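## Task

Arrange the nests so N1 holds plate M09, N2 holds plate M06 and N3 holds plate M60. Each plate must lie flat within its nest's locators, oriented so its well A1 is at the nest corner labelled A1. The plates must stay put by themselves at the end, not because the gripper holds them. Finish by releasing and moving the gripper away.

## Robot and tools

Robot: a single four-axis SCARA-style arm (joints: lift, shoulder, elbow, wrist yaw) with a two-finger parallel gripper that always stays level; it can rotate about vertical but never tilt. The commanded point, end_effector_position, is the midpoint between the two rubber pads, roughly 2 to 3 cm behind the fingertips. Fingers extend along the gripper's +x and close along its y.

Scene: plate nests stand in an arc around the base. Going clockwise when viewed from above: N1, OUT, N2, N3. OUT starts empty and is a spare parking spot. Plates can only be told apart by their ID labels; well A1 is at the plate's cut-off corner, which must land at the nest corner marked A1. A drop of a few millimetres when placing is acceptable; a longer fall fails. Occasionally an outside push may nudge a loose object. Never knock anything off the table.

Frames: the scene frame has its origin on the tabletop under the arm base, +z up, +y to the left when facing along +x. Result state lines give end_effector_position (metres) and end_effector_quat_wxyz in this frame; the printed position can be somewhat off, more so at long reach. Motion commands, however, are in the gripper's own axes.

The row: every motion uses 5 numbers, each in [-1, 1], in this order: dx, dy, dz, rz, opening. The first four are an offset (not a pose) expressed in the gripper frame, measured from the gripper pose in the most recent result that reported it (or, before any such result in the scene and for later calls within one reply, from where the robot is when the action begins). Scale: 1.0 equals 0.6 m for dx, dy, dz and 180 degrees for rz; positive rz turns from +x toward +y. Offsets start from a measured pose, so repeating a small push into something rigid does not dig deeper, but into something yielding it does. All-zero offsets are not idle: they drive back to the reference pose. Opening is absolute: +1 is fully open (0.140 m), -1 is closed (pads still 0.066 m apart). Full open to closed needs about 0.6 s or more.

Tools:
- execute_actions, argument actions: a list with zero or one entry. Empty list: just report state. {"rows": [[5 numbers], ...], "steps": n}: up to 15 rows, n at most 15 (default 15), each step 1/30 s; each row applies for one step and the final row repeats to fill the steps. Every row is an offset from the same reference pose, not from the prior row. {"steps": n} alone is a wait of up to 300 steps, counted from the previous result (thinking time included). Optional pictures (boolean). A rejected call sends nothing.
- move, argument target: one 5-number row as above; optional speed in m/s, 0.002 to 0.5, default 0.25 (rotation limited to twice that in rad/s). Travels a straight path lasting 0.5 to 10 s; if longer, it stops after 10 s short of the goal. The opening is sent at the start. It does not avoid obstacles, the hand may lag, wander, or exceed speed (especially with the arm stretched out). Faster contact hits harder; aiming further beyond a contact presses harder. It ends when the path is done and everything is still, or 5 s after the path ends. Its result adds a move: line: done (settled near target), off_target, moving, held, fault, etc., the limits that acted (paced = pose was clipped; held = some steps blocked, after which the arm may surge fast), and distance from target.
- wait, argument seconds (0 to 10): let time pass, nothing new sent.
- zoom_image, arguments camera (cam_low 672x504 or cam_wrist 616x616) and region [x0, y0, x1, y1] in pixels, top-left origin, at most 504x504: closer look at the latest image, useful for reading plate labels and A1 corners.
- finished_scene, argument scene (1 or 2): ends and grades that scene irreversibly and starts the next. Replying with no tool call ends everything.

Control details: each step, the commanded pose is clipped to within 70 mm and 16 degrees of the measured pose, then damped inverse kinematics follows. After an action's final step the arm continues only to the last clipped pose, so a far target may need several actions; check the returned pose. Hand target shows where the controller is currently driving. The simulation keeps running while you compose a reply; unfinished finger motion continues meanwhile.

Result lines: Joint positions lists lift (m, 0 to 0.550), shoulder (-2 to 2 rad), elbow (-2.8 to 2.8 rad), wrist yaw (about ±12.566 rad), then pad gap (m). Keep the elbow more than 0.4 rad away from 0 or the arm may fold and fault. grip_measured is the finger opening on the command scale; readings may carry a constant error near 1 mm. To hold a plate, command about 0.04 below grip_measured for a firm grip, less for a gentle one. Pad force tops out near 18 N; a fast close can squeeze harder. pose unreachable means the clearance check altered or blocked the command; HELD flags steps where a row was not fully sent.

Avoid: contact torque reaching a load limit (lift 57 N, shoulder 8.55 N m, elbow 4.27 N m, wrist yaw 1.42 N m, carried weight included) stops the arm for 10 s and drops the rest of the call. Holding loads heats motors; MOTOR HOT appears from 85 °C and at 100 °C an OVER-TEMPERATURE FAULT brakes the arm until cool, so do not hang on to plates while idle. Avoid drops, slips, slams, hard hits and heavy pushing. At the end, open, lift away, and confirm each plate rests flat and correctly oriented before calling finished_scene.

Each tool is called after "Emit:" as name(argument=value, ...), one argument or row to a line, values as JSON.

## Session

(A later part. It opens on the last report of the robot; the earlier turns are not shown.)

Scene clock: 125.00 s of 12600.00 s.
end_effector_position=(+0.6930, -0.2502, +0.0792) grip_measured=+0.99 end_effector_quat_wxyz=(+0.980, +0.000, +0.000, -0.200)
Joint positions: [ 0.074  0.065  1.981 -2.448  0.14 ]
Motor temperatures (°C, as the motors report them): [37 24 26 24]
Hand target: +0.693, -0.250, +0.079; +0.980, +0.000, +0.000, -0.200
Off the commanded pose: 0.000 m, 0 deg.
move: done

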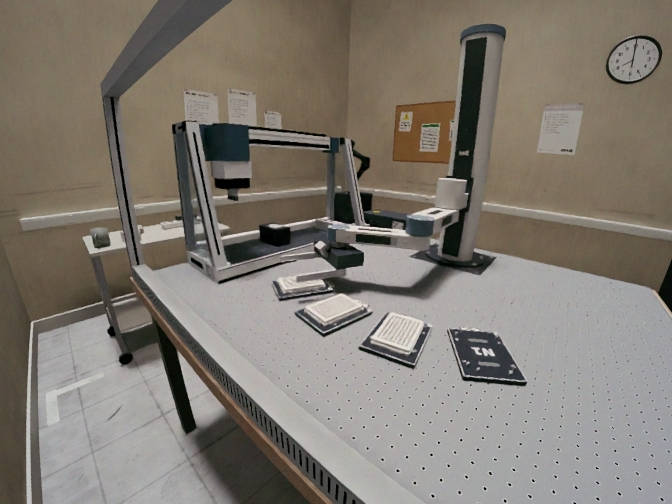

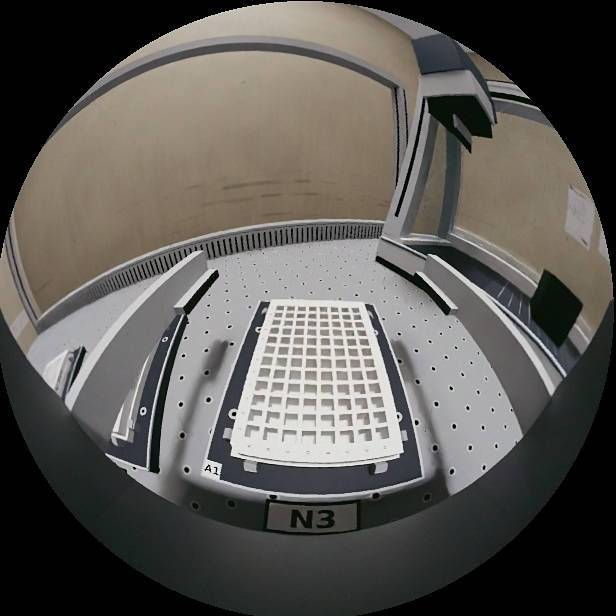

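Emit:
move(
  target=[0, 0.002, -0.078, -0.004, 1],
  speed=0.1,
)

Emit:
move(
  target=[0, 0, 0, 0, -0.52],
)

Scene clock: 131.37 s of 12600.00 s.
end_effector_position=(+0.6935, -0.2491, +0.0324) grip_measured=+0.99 end_effector_quat_wxyz=(+0.979, +0.000, +0.000, -0.206)
Joint positions: [ 0.027  0.072  1.98  -2.467  0.14 ]
Motor temperatures (°C, as the motors report them): [37 24 26 24]
Hand target: +0.693, -0.249, +0.032; +0.979, +0.000, +0.000, -0.206
Off the commanded pose: 0.000 m, 0 deg.
After step 90, 2.60 s passed at rest.
move: done

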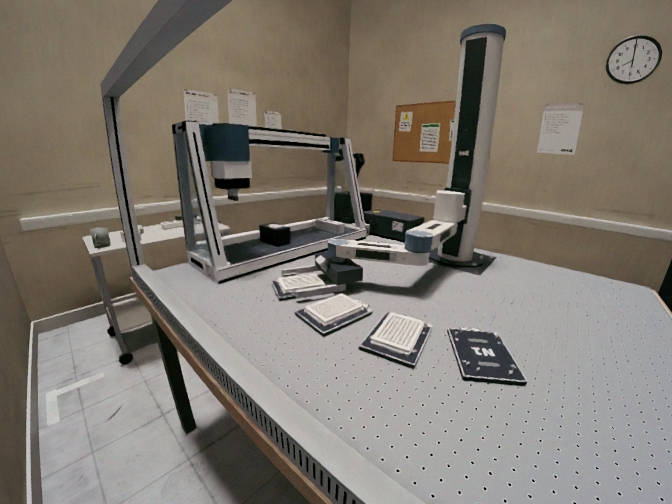

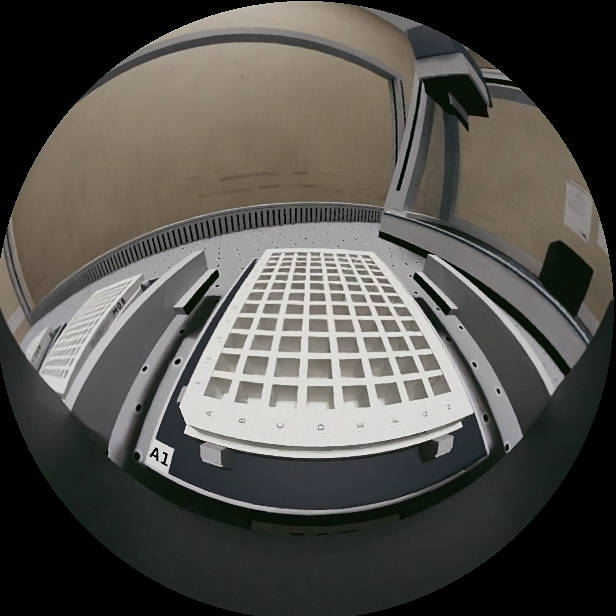

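Scene clock: 132.07 s of 12600.00 s.
end_effector_position=(+0.6932, -0.2496, +0.0324) grip_measured=-0.50 end_effector_quat_wxyz=(+0.978, +0.000, +0.000, -0.207)
Joint positions: [ 0.027  0.071  1.98  -2.468  0.085]
Motor temperatures (°C, as the motors report them): [37 24 26 24]
Hand target: +0.694, -0.249, +0.032; +0.979, +0.000, +0.000, -0.206
Off the commanded pose: 0.001 m, 0 deg.
move: done

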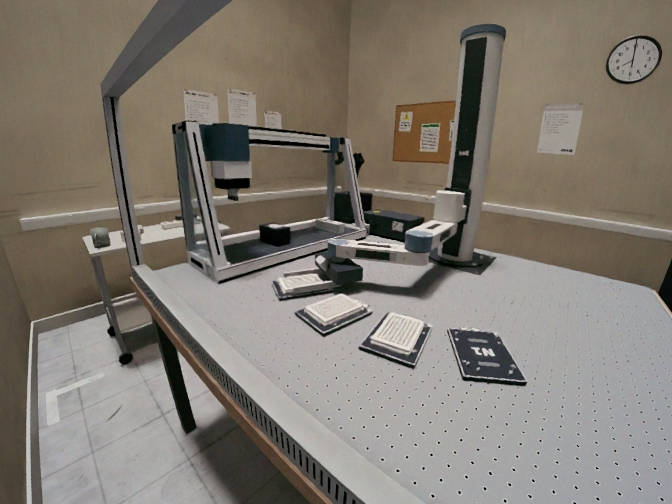

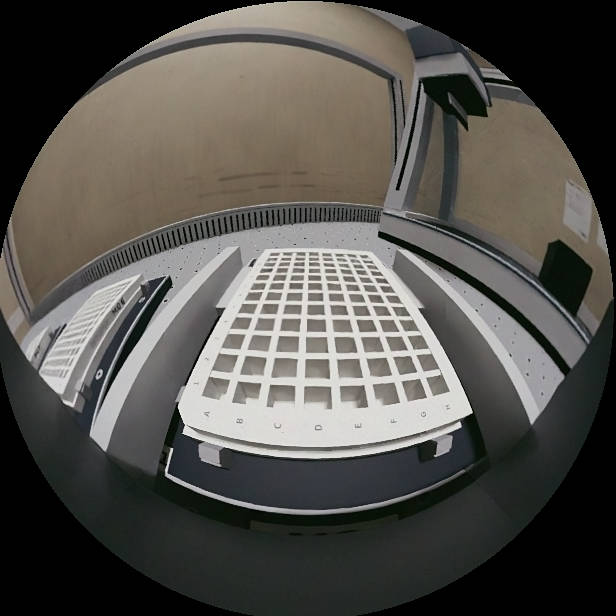

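Emit:
move(
  target=[0, 0, 0.078, 0, -0.52],
  speed=0.15,
)

Emit:
move(
  target=[-0.4305, 0.7887, 0, 0.3121, -0.52],
  speed=0.2,
)

Emit:
move(
  target=[0, 0, -0.06, 0, -0.52],
  speed=0.1,
)

Scene clock: 140.43 s of 12600.00 s.
end_effector_position=(+0.6932, -0.2497, +0.0792) grip_measured=-0.50 end_effector_quat_wxyz=(+0.978, +0.000, +0.000, -0.207)
Joint positions: [ 0.074  0.071  1.98  -2.469  0.085]
Motor temperatures (°C, as the motors report them): [37 24 26 24]
Hand target: +0.693, -0.250, +0.079; +0.978, +0.000, +0.000, -0.207
Off the commanded pose: 0.000 m, 0 deg.
After step 90, 4.63 s passed at rest.
move: done

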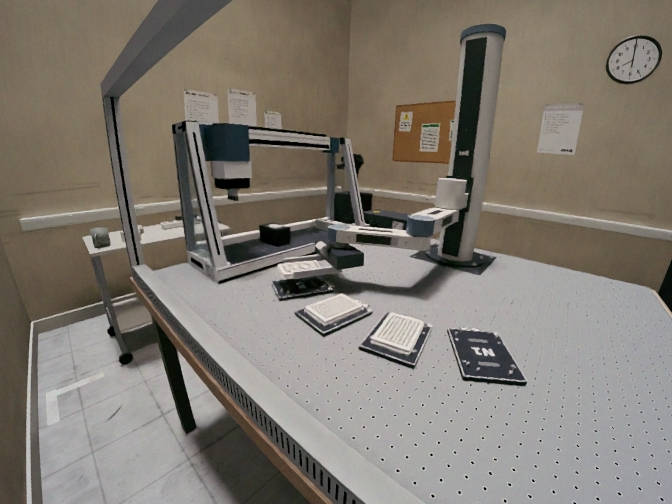

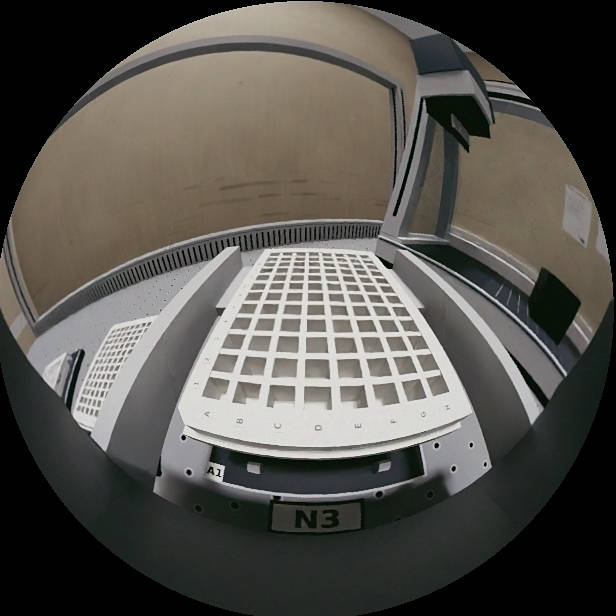

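Scene clock: 143.47 s of 12600.00 s.
end_effector_position=(+0.6490, +0.2878, +0.0792) grip_measured=-0.50 end_effector_quat_wxyz=(+0.961, +0.000, +0.000, +0.278)
Joint positions: [ 0.074  1.132  1.841 -2.409  0.085]
Motor temperatures (°C, as the motors report them): [37 24 26 24]
Hand target: +0.649, +0.288, +0.079; +0.961, +0.000, +0.000, +0.278
Off the commanded pose: 0.000 m, 0 deg.
move: done

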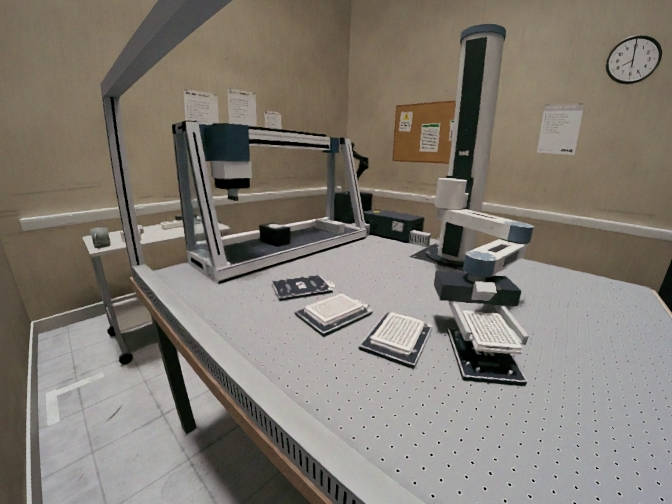

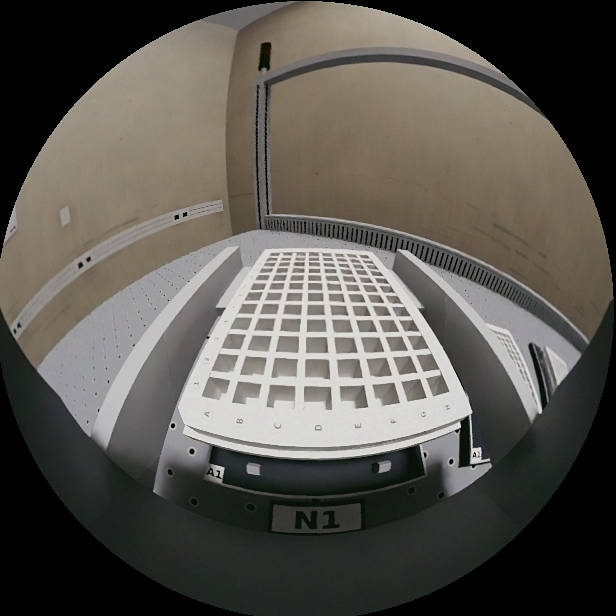

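Scene clock: 144.20 s of 12600.00 s.
end_effector_position=(+0.6490, +0.2878, +0.0432) grip_measured=-0.50 end_effector_quat_wxyz=(+0.961, +0.000, +0.000, +0.278)
Joint positions: [ 0.038  1.132  1.841 -2.409  0.085]
Motor temperatures (°C, as the motors report them): [37 24 26 24]
Hand target: +0.649, +0.288, +0.043; +0.961, +0.000, +0.000, +0.278
Off the commanded pose: 0.000 m, 0 deg.
move: done

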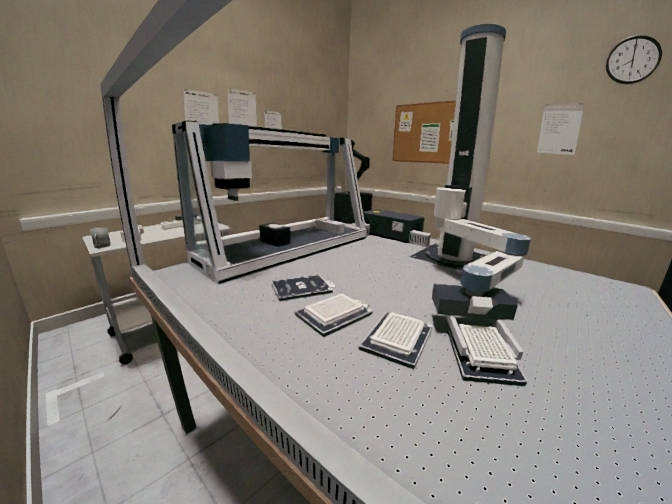

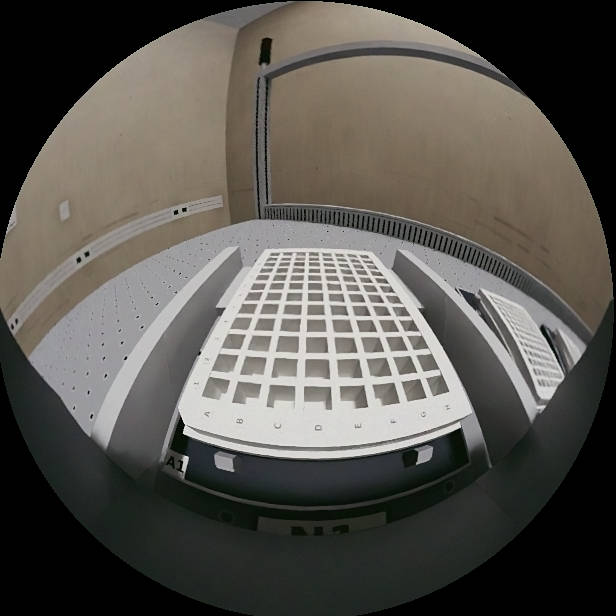

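Emit:
move(
  target=[-0.001, 0, -0.018, 0.002, -0.52],
  speed=0.03,
)

Scene clock: 155.40 s of 12600.00 s.
end_effector_position=(+0.6484, +0.2877, +0.0324) grip_measured=-0.50 end_effector_quat_wxyz=(+0.960, +0.000, +0.000, +0.281)
Joint positions: [ 0.027  1.131  1.837 -2.398  0.085]
Motor temperatures (°C, as the motors report them): [37 24 26 24]
Hand target: +0.648, +0.287, +0.032; +0.960, +0.000, +0.000, +0.281
Off the commanded pose: 0.000 m, 0 deg.
After step 90, 7.50 s passed at rest.
move: done

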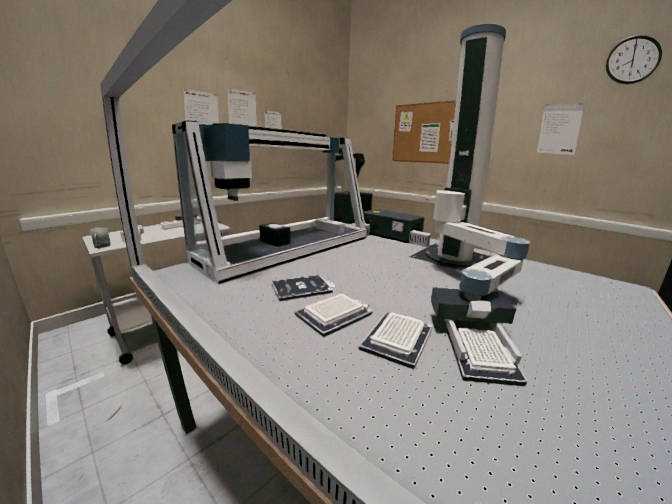

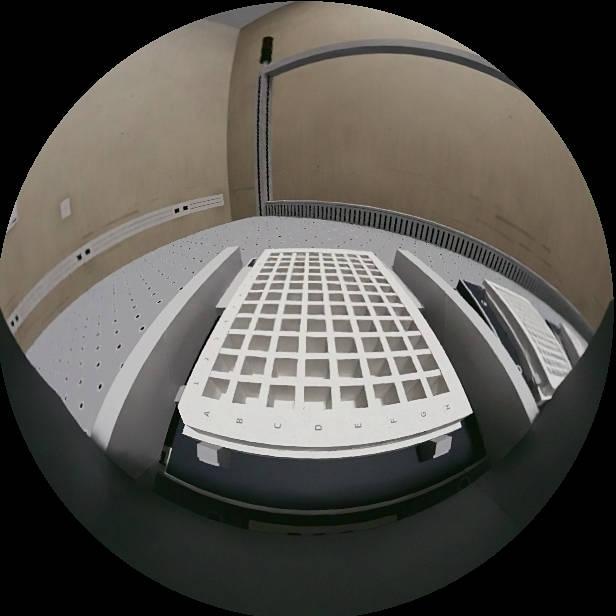

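Emit:
move(
  target=[0, 0, 0, 0, 1],
)

Emit:
move(
  target=[0, 0, 0.078, 0, 1],
)

Emit:
move(
  target=[-0.0633, -0.3064, 0, -0.1124, 1],
)

Emit:
move(
  target=[0, 0, -0.078, 0, 1],
  speed=0.1,
)

Emit:
move(
  target=[0, 0, 0, 0, -0.52],
)

Scene clock: 167.63 s of 12600.00 s.
end_effector_position=(+0.6484, +0.2877, +0.0324) grip_measured=+0.99 end_effector_quat_wxyz=(+0.960, +0.000, +0.000, +0.281)
Joint positions: [ 0.027  1.131  1.837 -2.398  0.14 ]
Motor temperatures (°C, as the motors report them): [37 24 26 24]
Hand target: +0.648, +0.288, +0.032; +0.960, +0.000, +0.000, +0.281
Off the commanded pose: 0.000 m, 0 deg.
After step 90, 8.53 s passed at rest.
move: done

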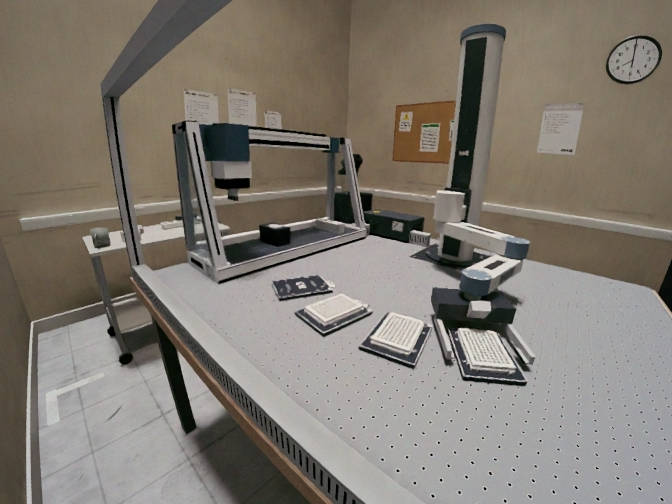

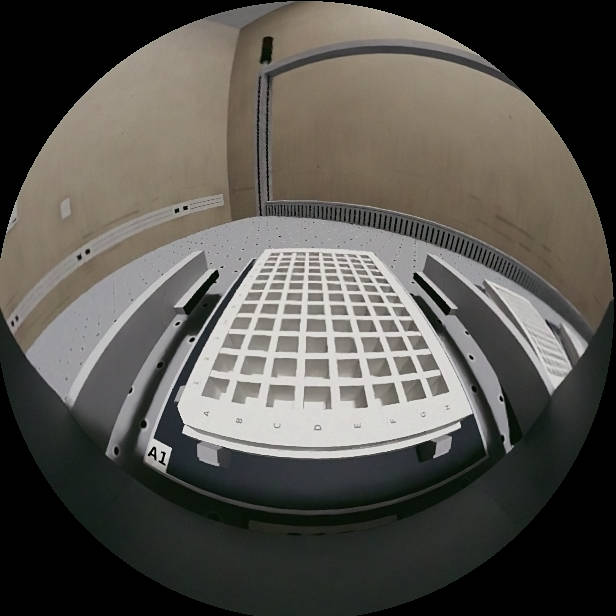

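Scene clock: 168.33 s of 12600.00 s.
end_effector_position=(+0.6484, +0.2877, +0.0792) grip_measured=+0.99 end_effector_quat_wxyz=(+0.960, +0.000, +0.000, +0.281)
Joint positions: [ 0.074  1.131  1.837 -2.398  0.14 ]
Motor temperatures (°C, as the motors report them): [37 24 26 24]
Hand target: +0.648, +0.288, +0.079; +0.960, +0.000, +0.000, +0.281
Off the commanded pose: 0.000 m, 0 deg.
move: done

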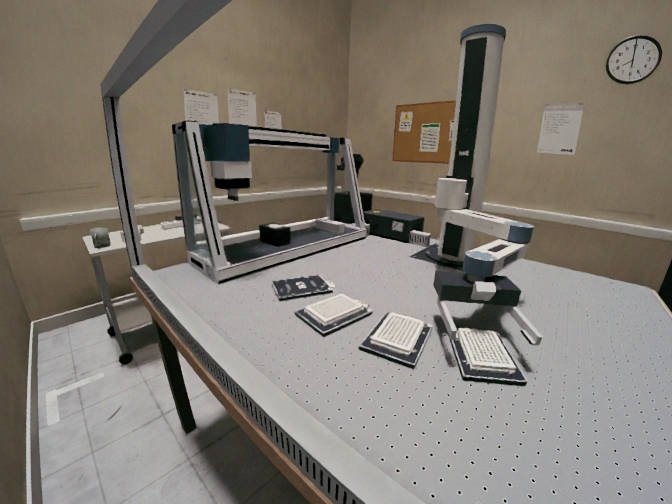

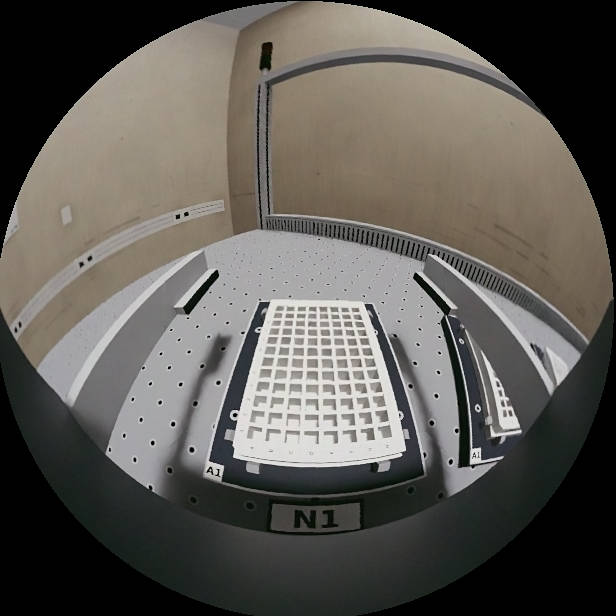

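Scene clock: 169.43 s of 12600.00 s.
end_effector_position=(+0.7157, +0.1122, +0.0792) grip_measured=+0.99 end_effector_quat_wxyz=(+0.994, +0.000, +0.000, +0.108)
Joint positions: [ 0.074  0.799  1.826 -2.408  0.14 ]
Motor temperatures (°C, as the motors report them): [37 24 26 24]
Hand target: +0.716, +0.112, +0.079; +0.994, +0.000, +0.000, +0.108
Off the commanded pose: 0.000 m, 0 deg.
move: done

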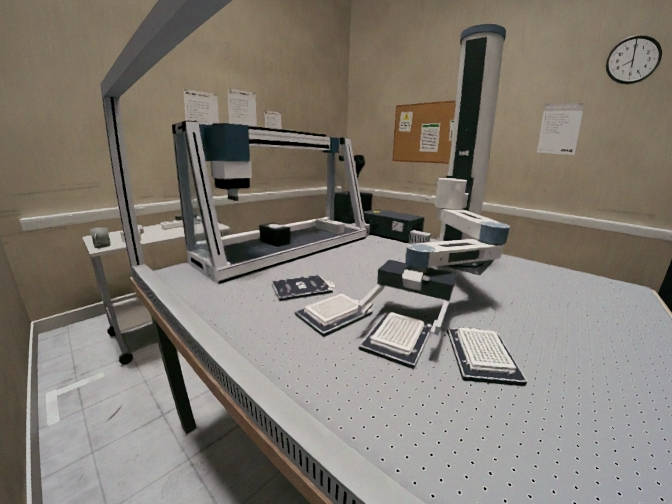

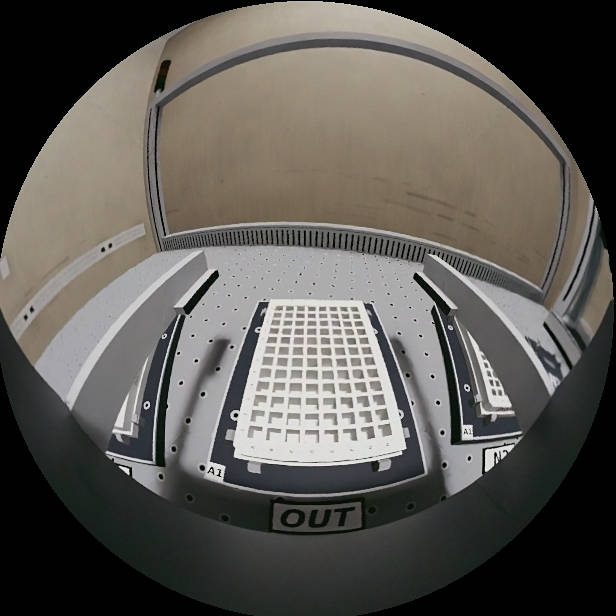

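Scene clock: 170.20 s of 12600.00 s.
end_effector_position=(+0.7157, +0.1122, +0.0324) grip_measured=+0.99 end_effector_quat_wxyz=(+0.994, +0.000, +0.000, +0.108)
Joint positions: [ 0.027  0.799  1.826 -2.408  0.14 ]
Motor temperatures (°C, as the motors report them): [37 24 26 24]
Hand target: +0.716, +0.112, +0.032; +0.994, +0.000, +0.000, +0.108
Off the commanded pose: 0.000 m, 0 deg.
move: done

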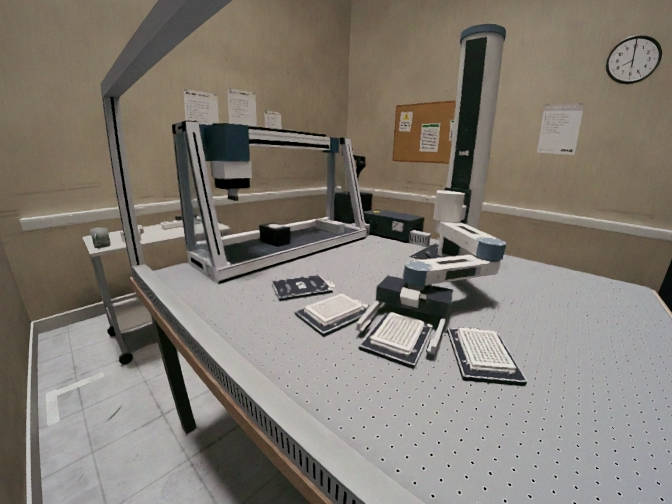

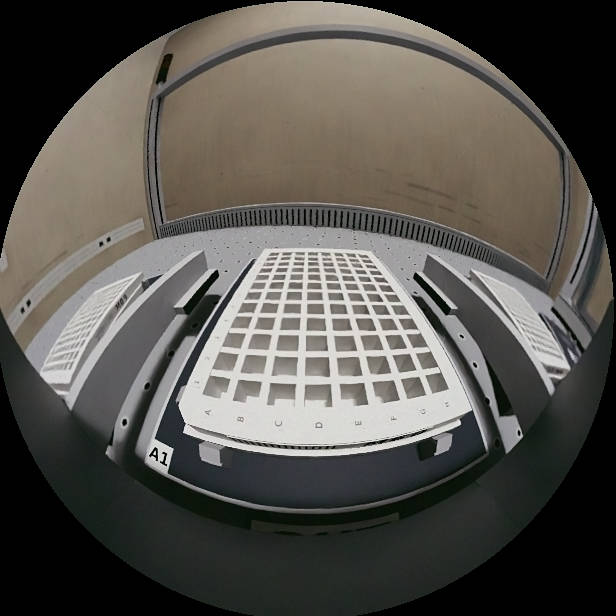

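Scene clock: 170.90 s of 12600.00 s.
end_effector_position=(+0.7156, +0.1123, +0.0324) grip_measured=-0.50 end_effector_quat_wxyz=(+0.994, +0.000, +0.000, +0.108)
Joint positions: [ 0.027  0.799  1.826 -2.408  0.085]
Motor temperatures (°C, as the motors report them): [37 24 26 24]
Hand target: +0.716, +0.112, +0.032; +0.994, +0.000, +0.000, +0.108
Off the commanded pose: 0.000 m, 0 deg.
move: done

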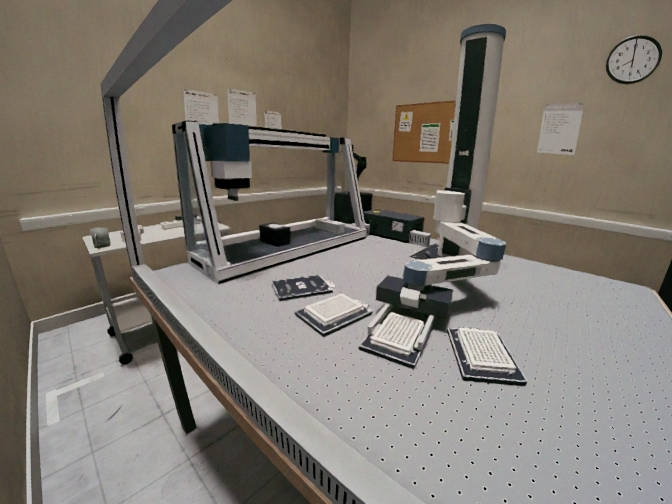

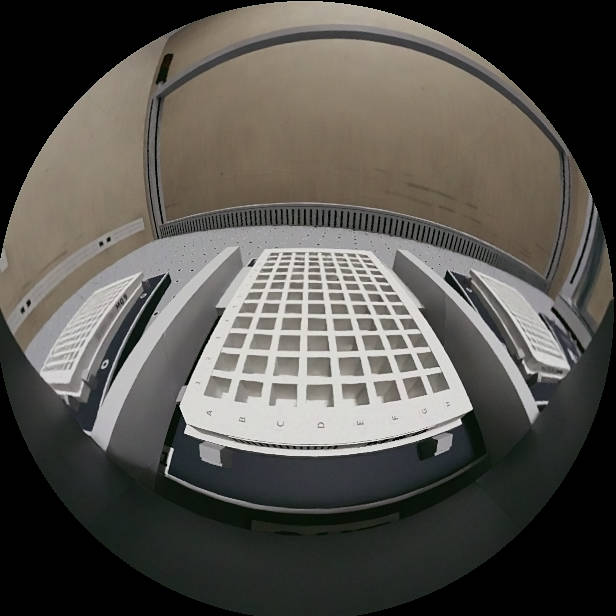

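Emit:
move(
  target=[0, 0, 0.078, 0, -0.52],
  speed=0.15,
)

Emit:
move(
  target=[-0.1668, -0.5804, 0, -0.2016, -0.52],
  speed=0.2,
)

Emit:
move(
  target=[0, 0, -0.06, 0, -0.52],
  speed=0.1,
)

Emit:
move(
  target=[0, 0, -0.018, 0, -0.52],
  speed=0.03,
)

Scene clock: 181.43 s of 12600.00 s.
end_effector_position=(+0.7156, +0.1124, +0.0792) grip_measured=-0.50 end_effector_quat_wxyz=(+0.994, +0.000, +0.000, +0.108)
Joint positions: [ 0.074  0.799  1.826 -2.408  0.085]
Motor temperatures (°C, as the motors report them): [37 24 26 24]
Hand target: +0.716, +0.112, +0.079; +0.994, +0.000, +0.000, +0.108
Off the commanded pose: 0.000 m, 0 deg.
After step 90, 6.80 s passed at rest.
move: done

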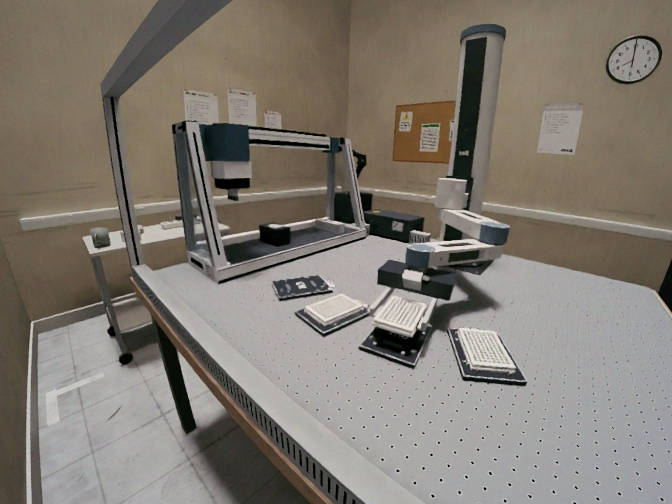

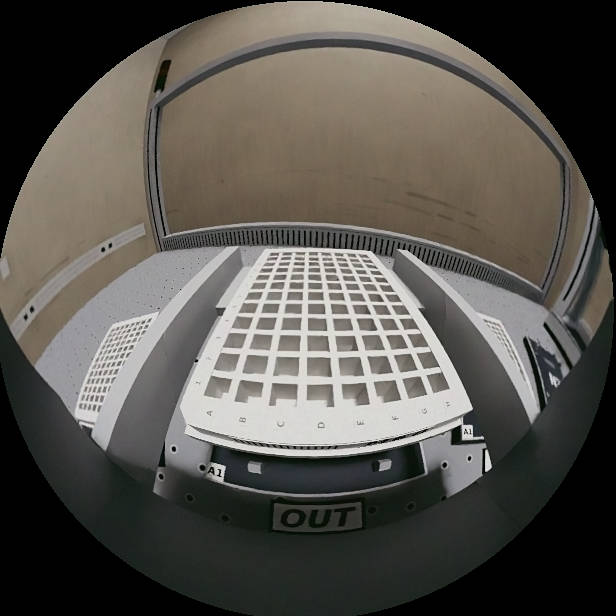

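Scene clock: 183.60 s of 12600.00 s.
end_effector_position=(+0.6928, -0.2494, +0.0792) grip_measured=-0.50 end_effector_quat_wxyz=(+0.978, +0.000, +0.000, -0.207)
Joint positions: [ 0.074  0.073  1.977 -2.466  0.085]
Motor temperatures (°C, as the motors report them): [37 24 26 24]
Hand target: +0.693, -0.249, +0.079; +0.978, +0.000, +0.000, -0.207
Off the commanded pose: 0.000 m, 0 deg.
move: done

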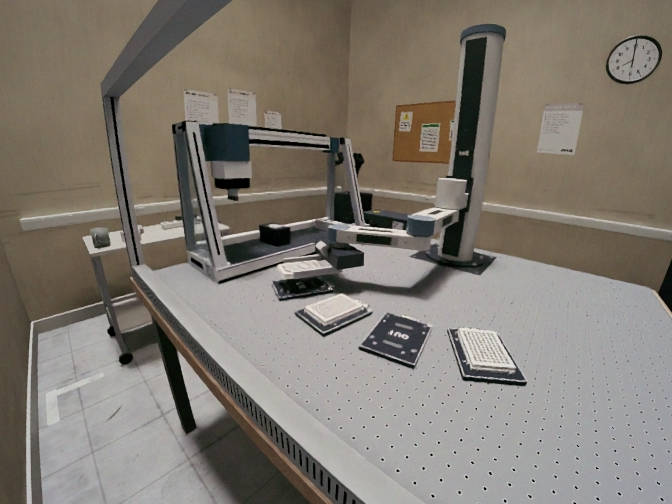

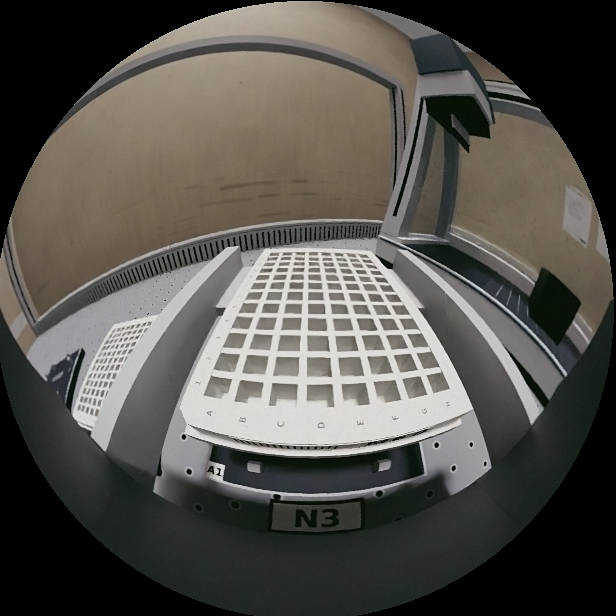

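Scene clock: 184.33 s of 12600.00 s.
end_effector_position=(+0.6928, -0.2494, +0.0431) grip_measured=-0.50 end_effector_quat_wxyz=(+0.978, +0.000, +0.000, -0.207)
Joint positions: [ 0.038  0.073  1.977 -2.466  0.085]
Motor temperatures (°C, as the motors report them): [37 24 26 24]
Hand target: +0.693, -0.249, +0.043; +0.978, +0.000, +0.000, -0.207
Off the commanded pose: 0.000 m, 0 deg.
move: done

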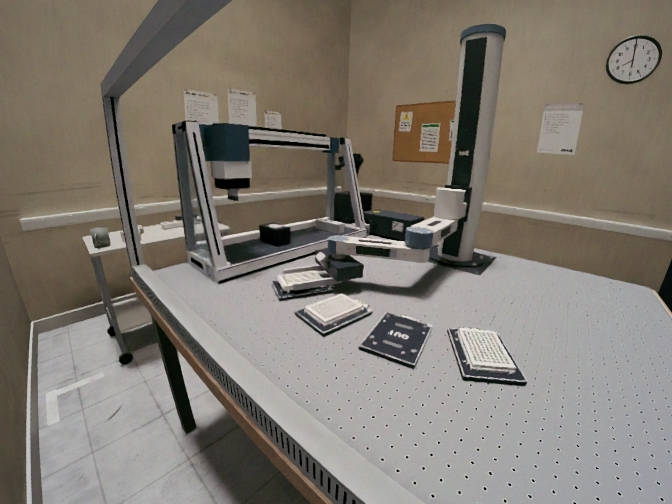

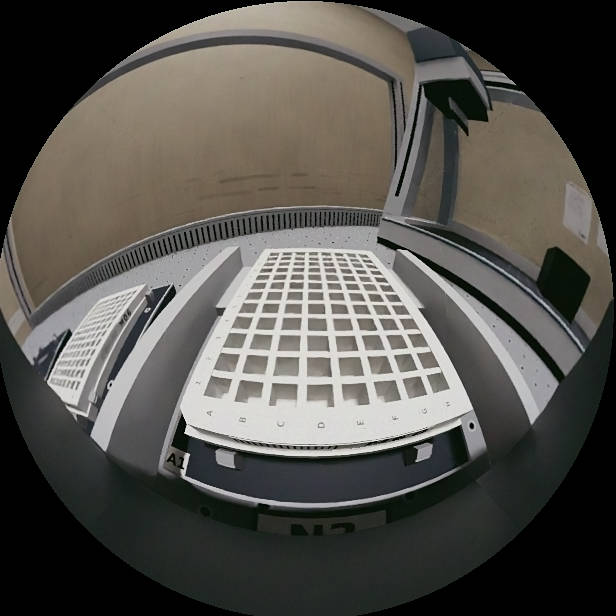

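Scene clock: 185.03 s of 12600.00 s.
end_effector_position=(+0.6927, -0.2495, +0.0324) grip_measured=-0.50 end_effector_quat_wxyz=(+0.978, +0.000, +0.000, -0.208)
Joint positions: [ 0.027  0.073  1.976 -2.467  0.085]
Motor temperatures (°C, as the motors report them): [37 24 26 24]
Hand target: +0.693, -0.249, +0.032; +0.978, +0.000, +0.000, -0.207
Off the commanded pose: 0.000 m, 0 deg.
move: done

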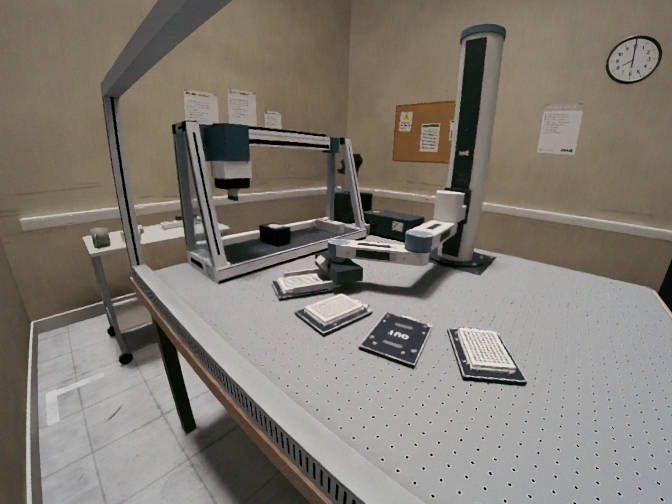

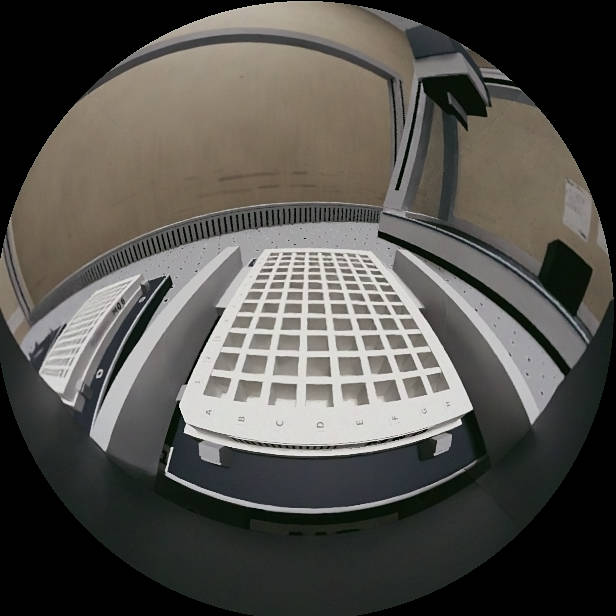

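Emit:
move(
  target=[0, 0, 0, 0, 1],
)

Emit:
move(
  target=[0, 0, 0.078, 0, 1],
)

Emit:
move(
  target=[-0.042, 0.3087, 0, 0.1, 1],
)

Scene clock: 192.03 s of 12600.00 s.
end_effector_position=(+0.6927, -0.2496, +0.0324) grip_measured=+0.99 end_effector_quat_wxyz=(+0.978, +0.000, +0.000, -0.208)
Joint positions: [ 0.027  0.073  1.976 -2.468  0.14 ]
Motor temperatures (°C, as the motors report them): [37 24 26 24]
Hand target: +0.693, -0.250, +0.032; +0.978, +0.000, +0.000, -0.208
Off the commanded pose: 0.000 m, 0 deg.
After step 90, 3.30 s passed at rest.
move: done

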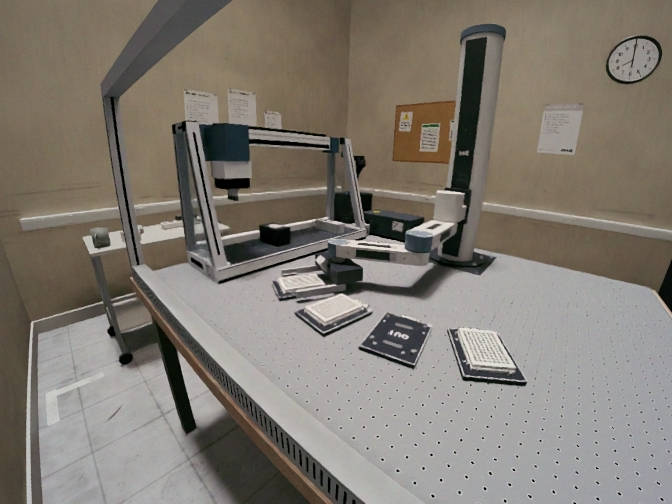

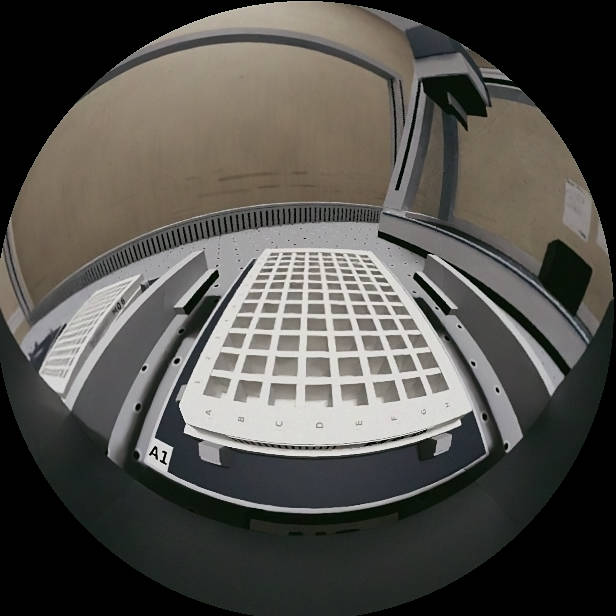

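Scene clock: 192.73 s of 12600.00 s.
end_effector_position=(+0.6927, -0.2496, +0.0792) grip_measured=+0.99 end_effector_quat_wxyz=(+0.978, +0.000, +0.000, -0.208)
Joint positions: [ 0.074  0.073  1.977 -2.468  0.14 ]
Motor temperatures (°C, as the motors report them): [37 24 26 24]
Hand target: +0.693, -0.250, +0.079; +0.978, +0.000, +0.000, -0.208
Off the commanded pose: 0.000 m, 0 deg.
move: done

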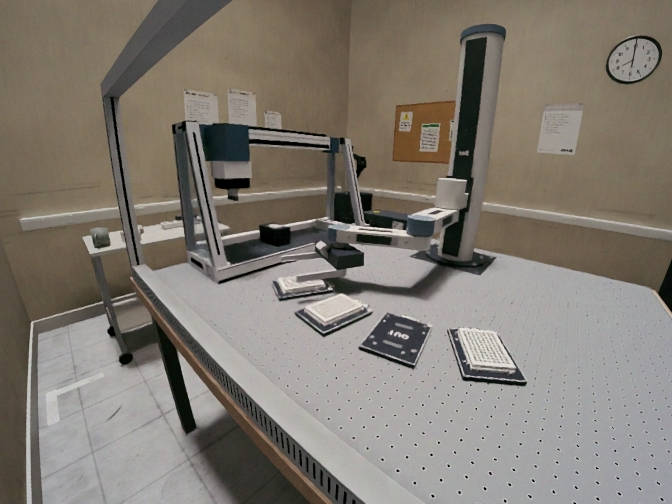

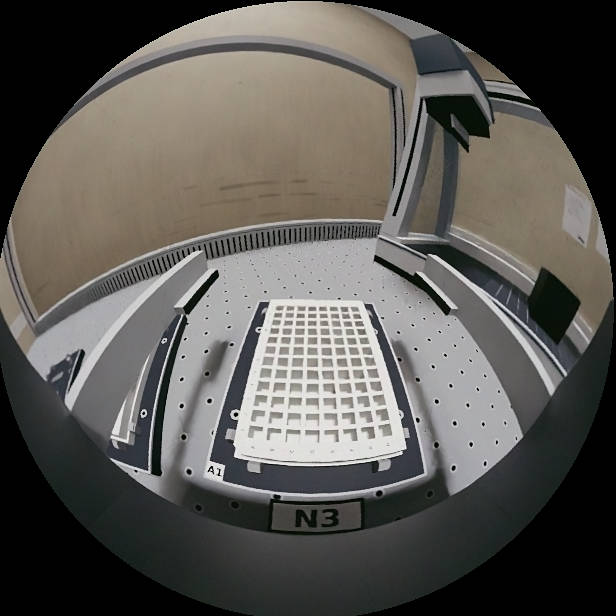

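Scene clock: 193.83 s of 12600.00 s.
end_effector_position=(+0.7450, -0.0699, +0.0792) grip_measured=+0.99 end_effector_quat_wxyz=(+0.999, +0.000, +0.000, -0.052)
Joint positions: [ 0.074  0.405  1.973 -2.482  0.14 ]
Motor temperatures (°C, as the motors report them): [37 24 26 24]
Hand target: +0.745, -0.070, +0.079; +0.999, +0.000, +0.000, -0.052
Off the commanded pose: 0.000 m, 0 deg.
move: done

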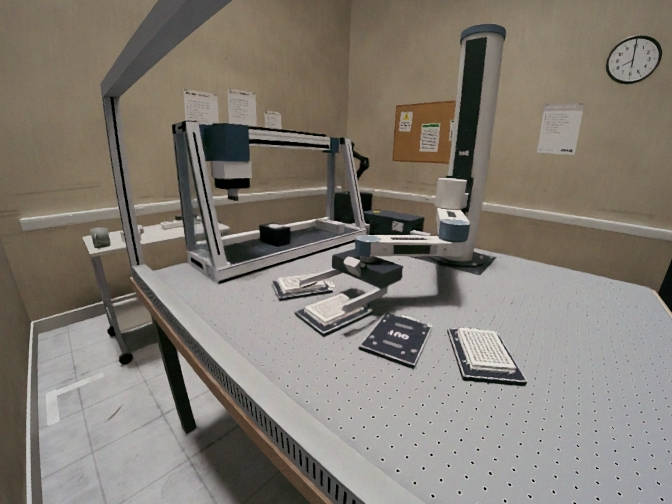

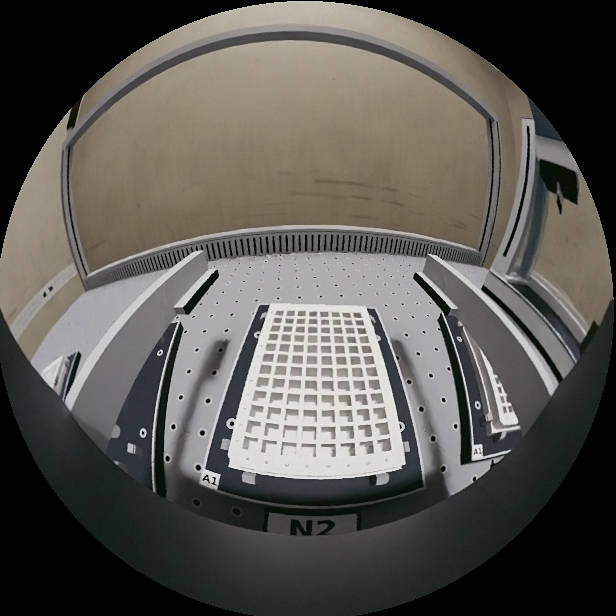

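Emit:
zoom_image(
  camera="cam_wrist",
  region=[195, 400, 430, 500],
)

Region (195, 400, 430, 500) of cam_wrist's 616x616 image, scaled by 2.145, with more detail than that image has; it fills the top 214 rows of this view, and the rest is white.

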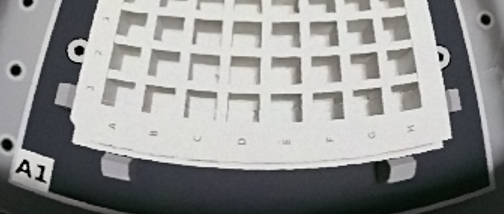

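N2's plate is correctly oriented and seated; all done.

Emit:
finished_scene(
  scene=2,
)

The scene is finished: the task was done.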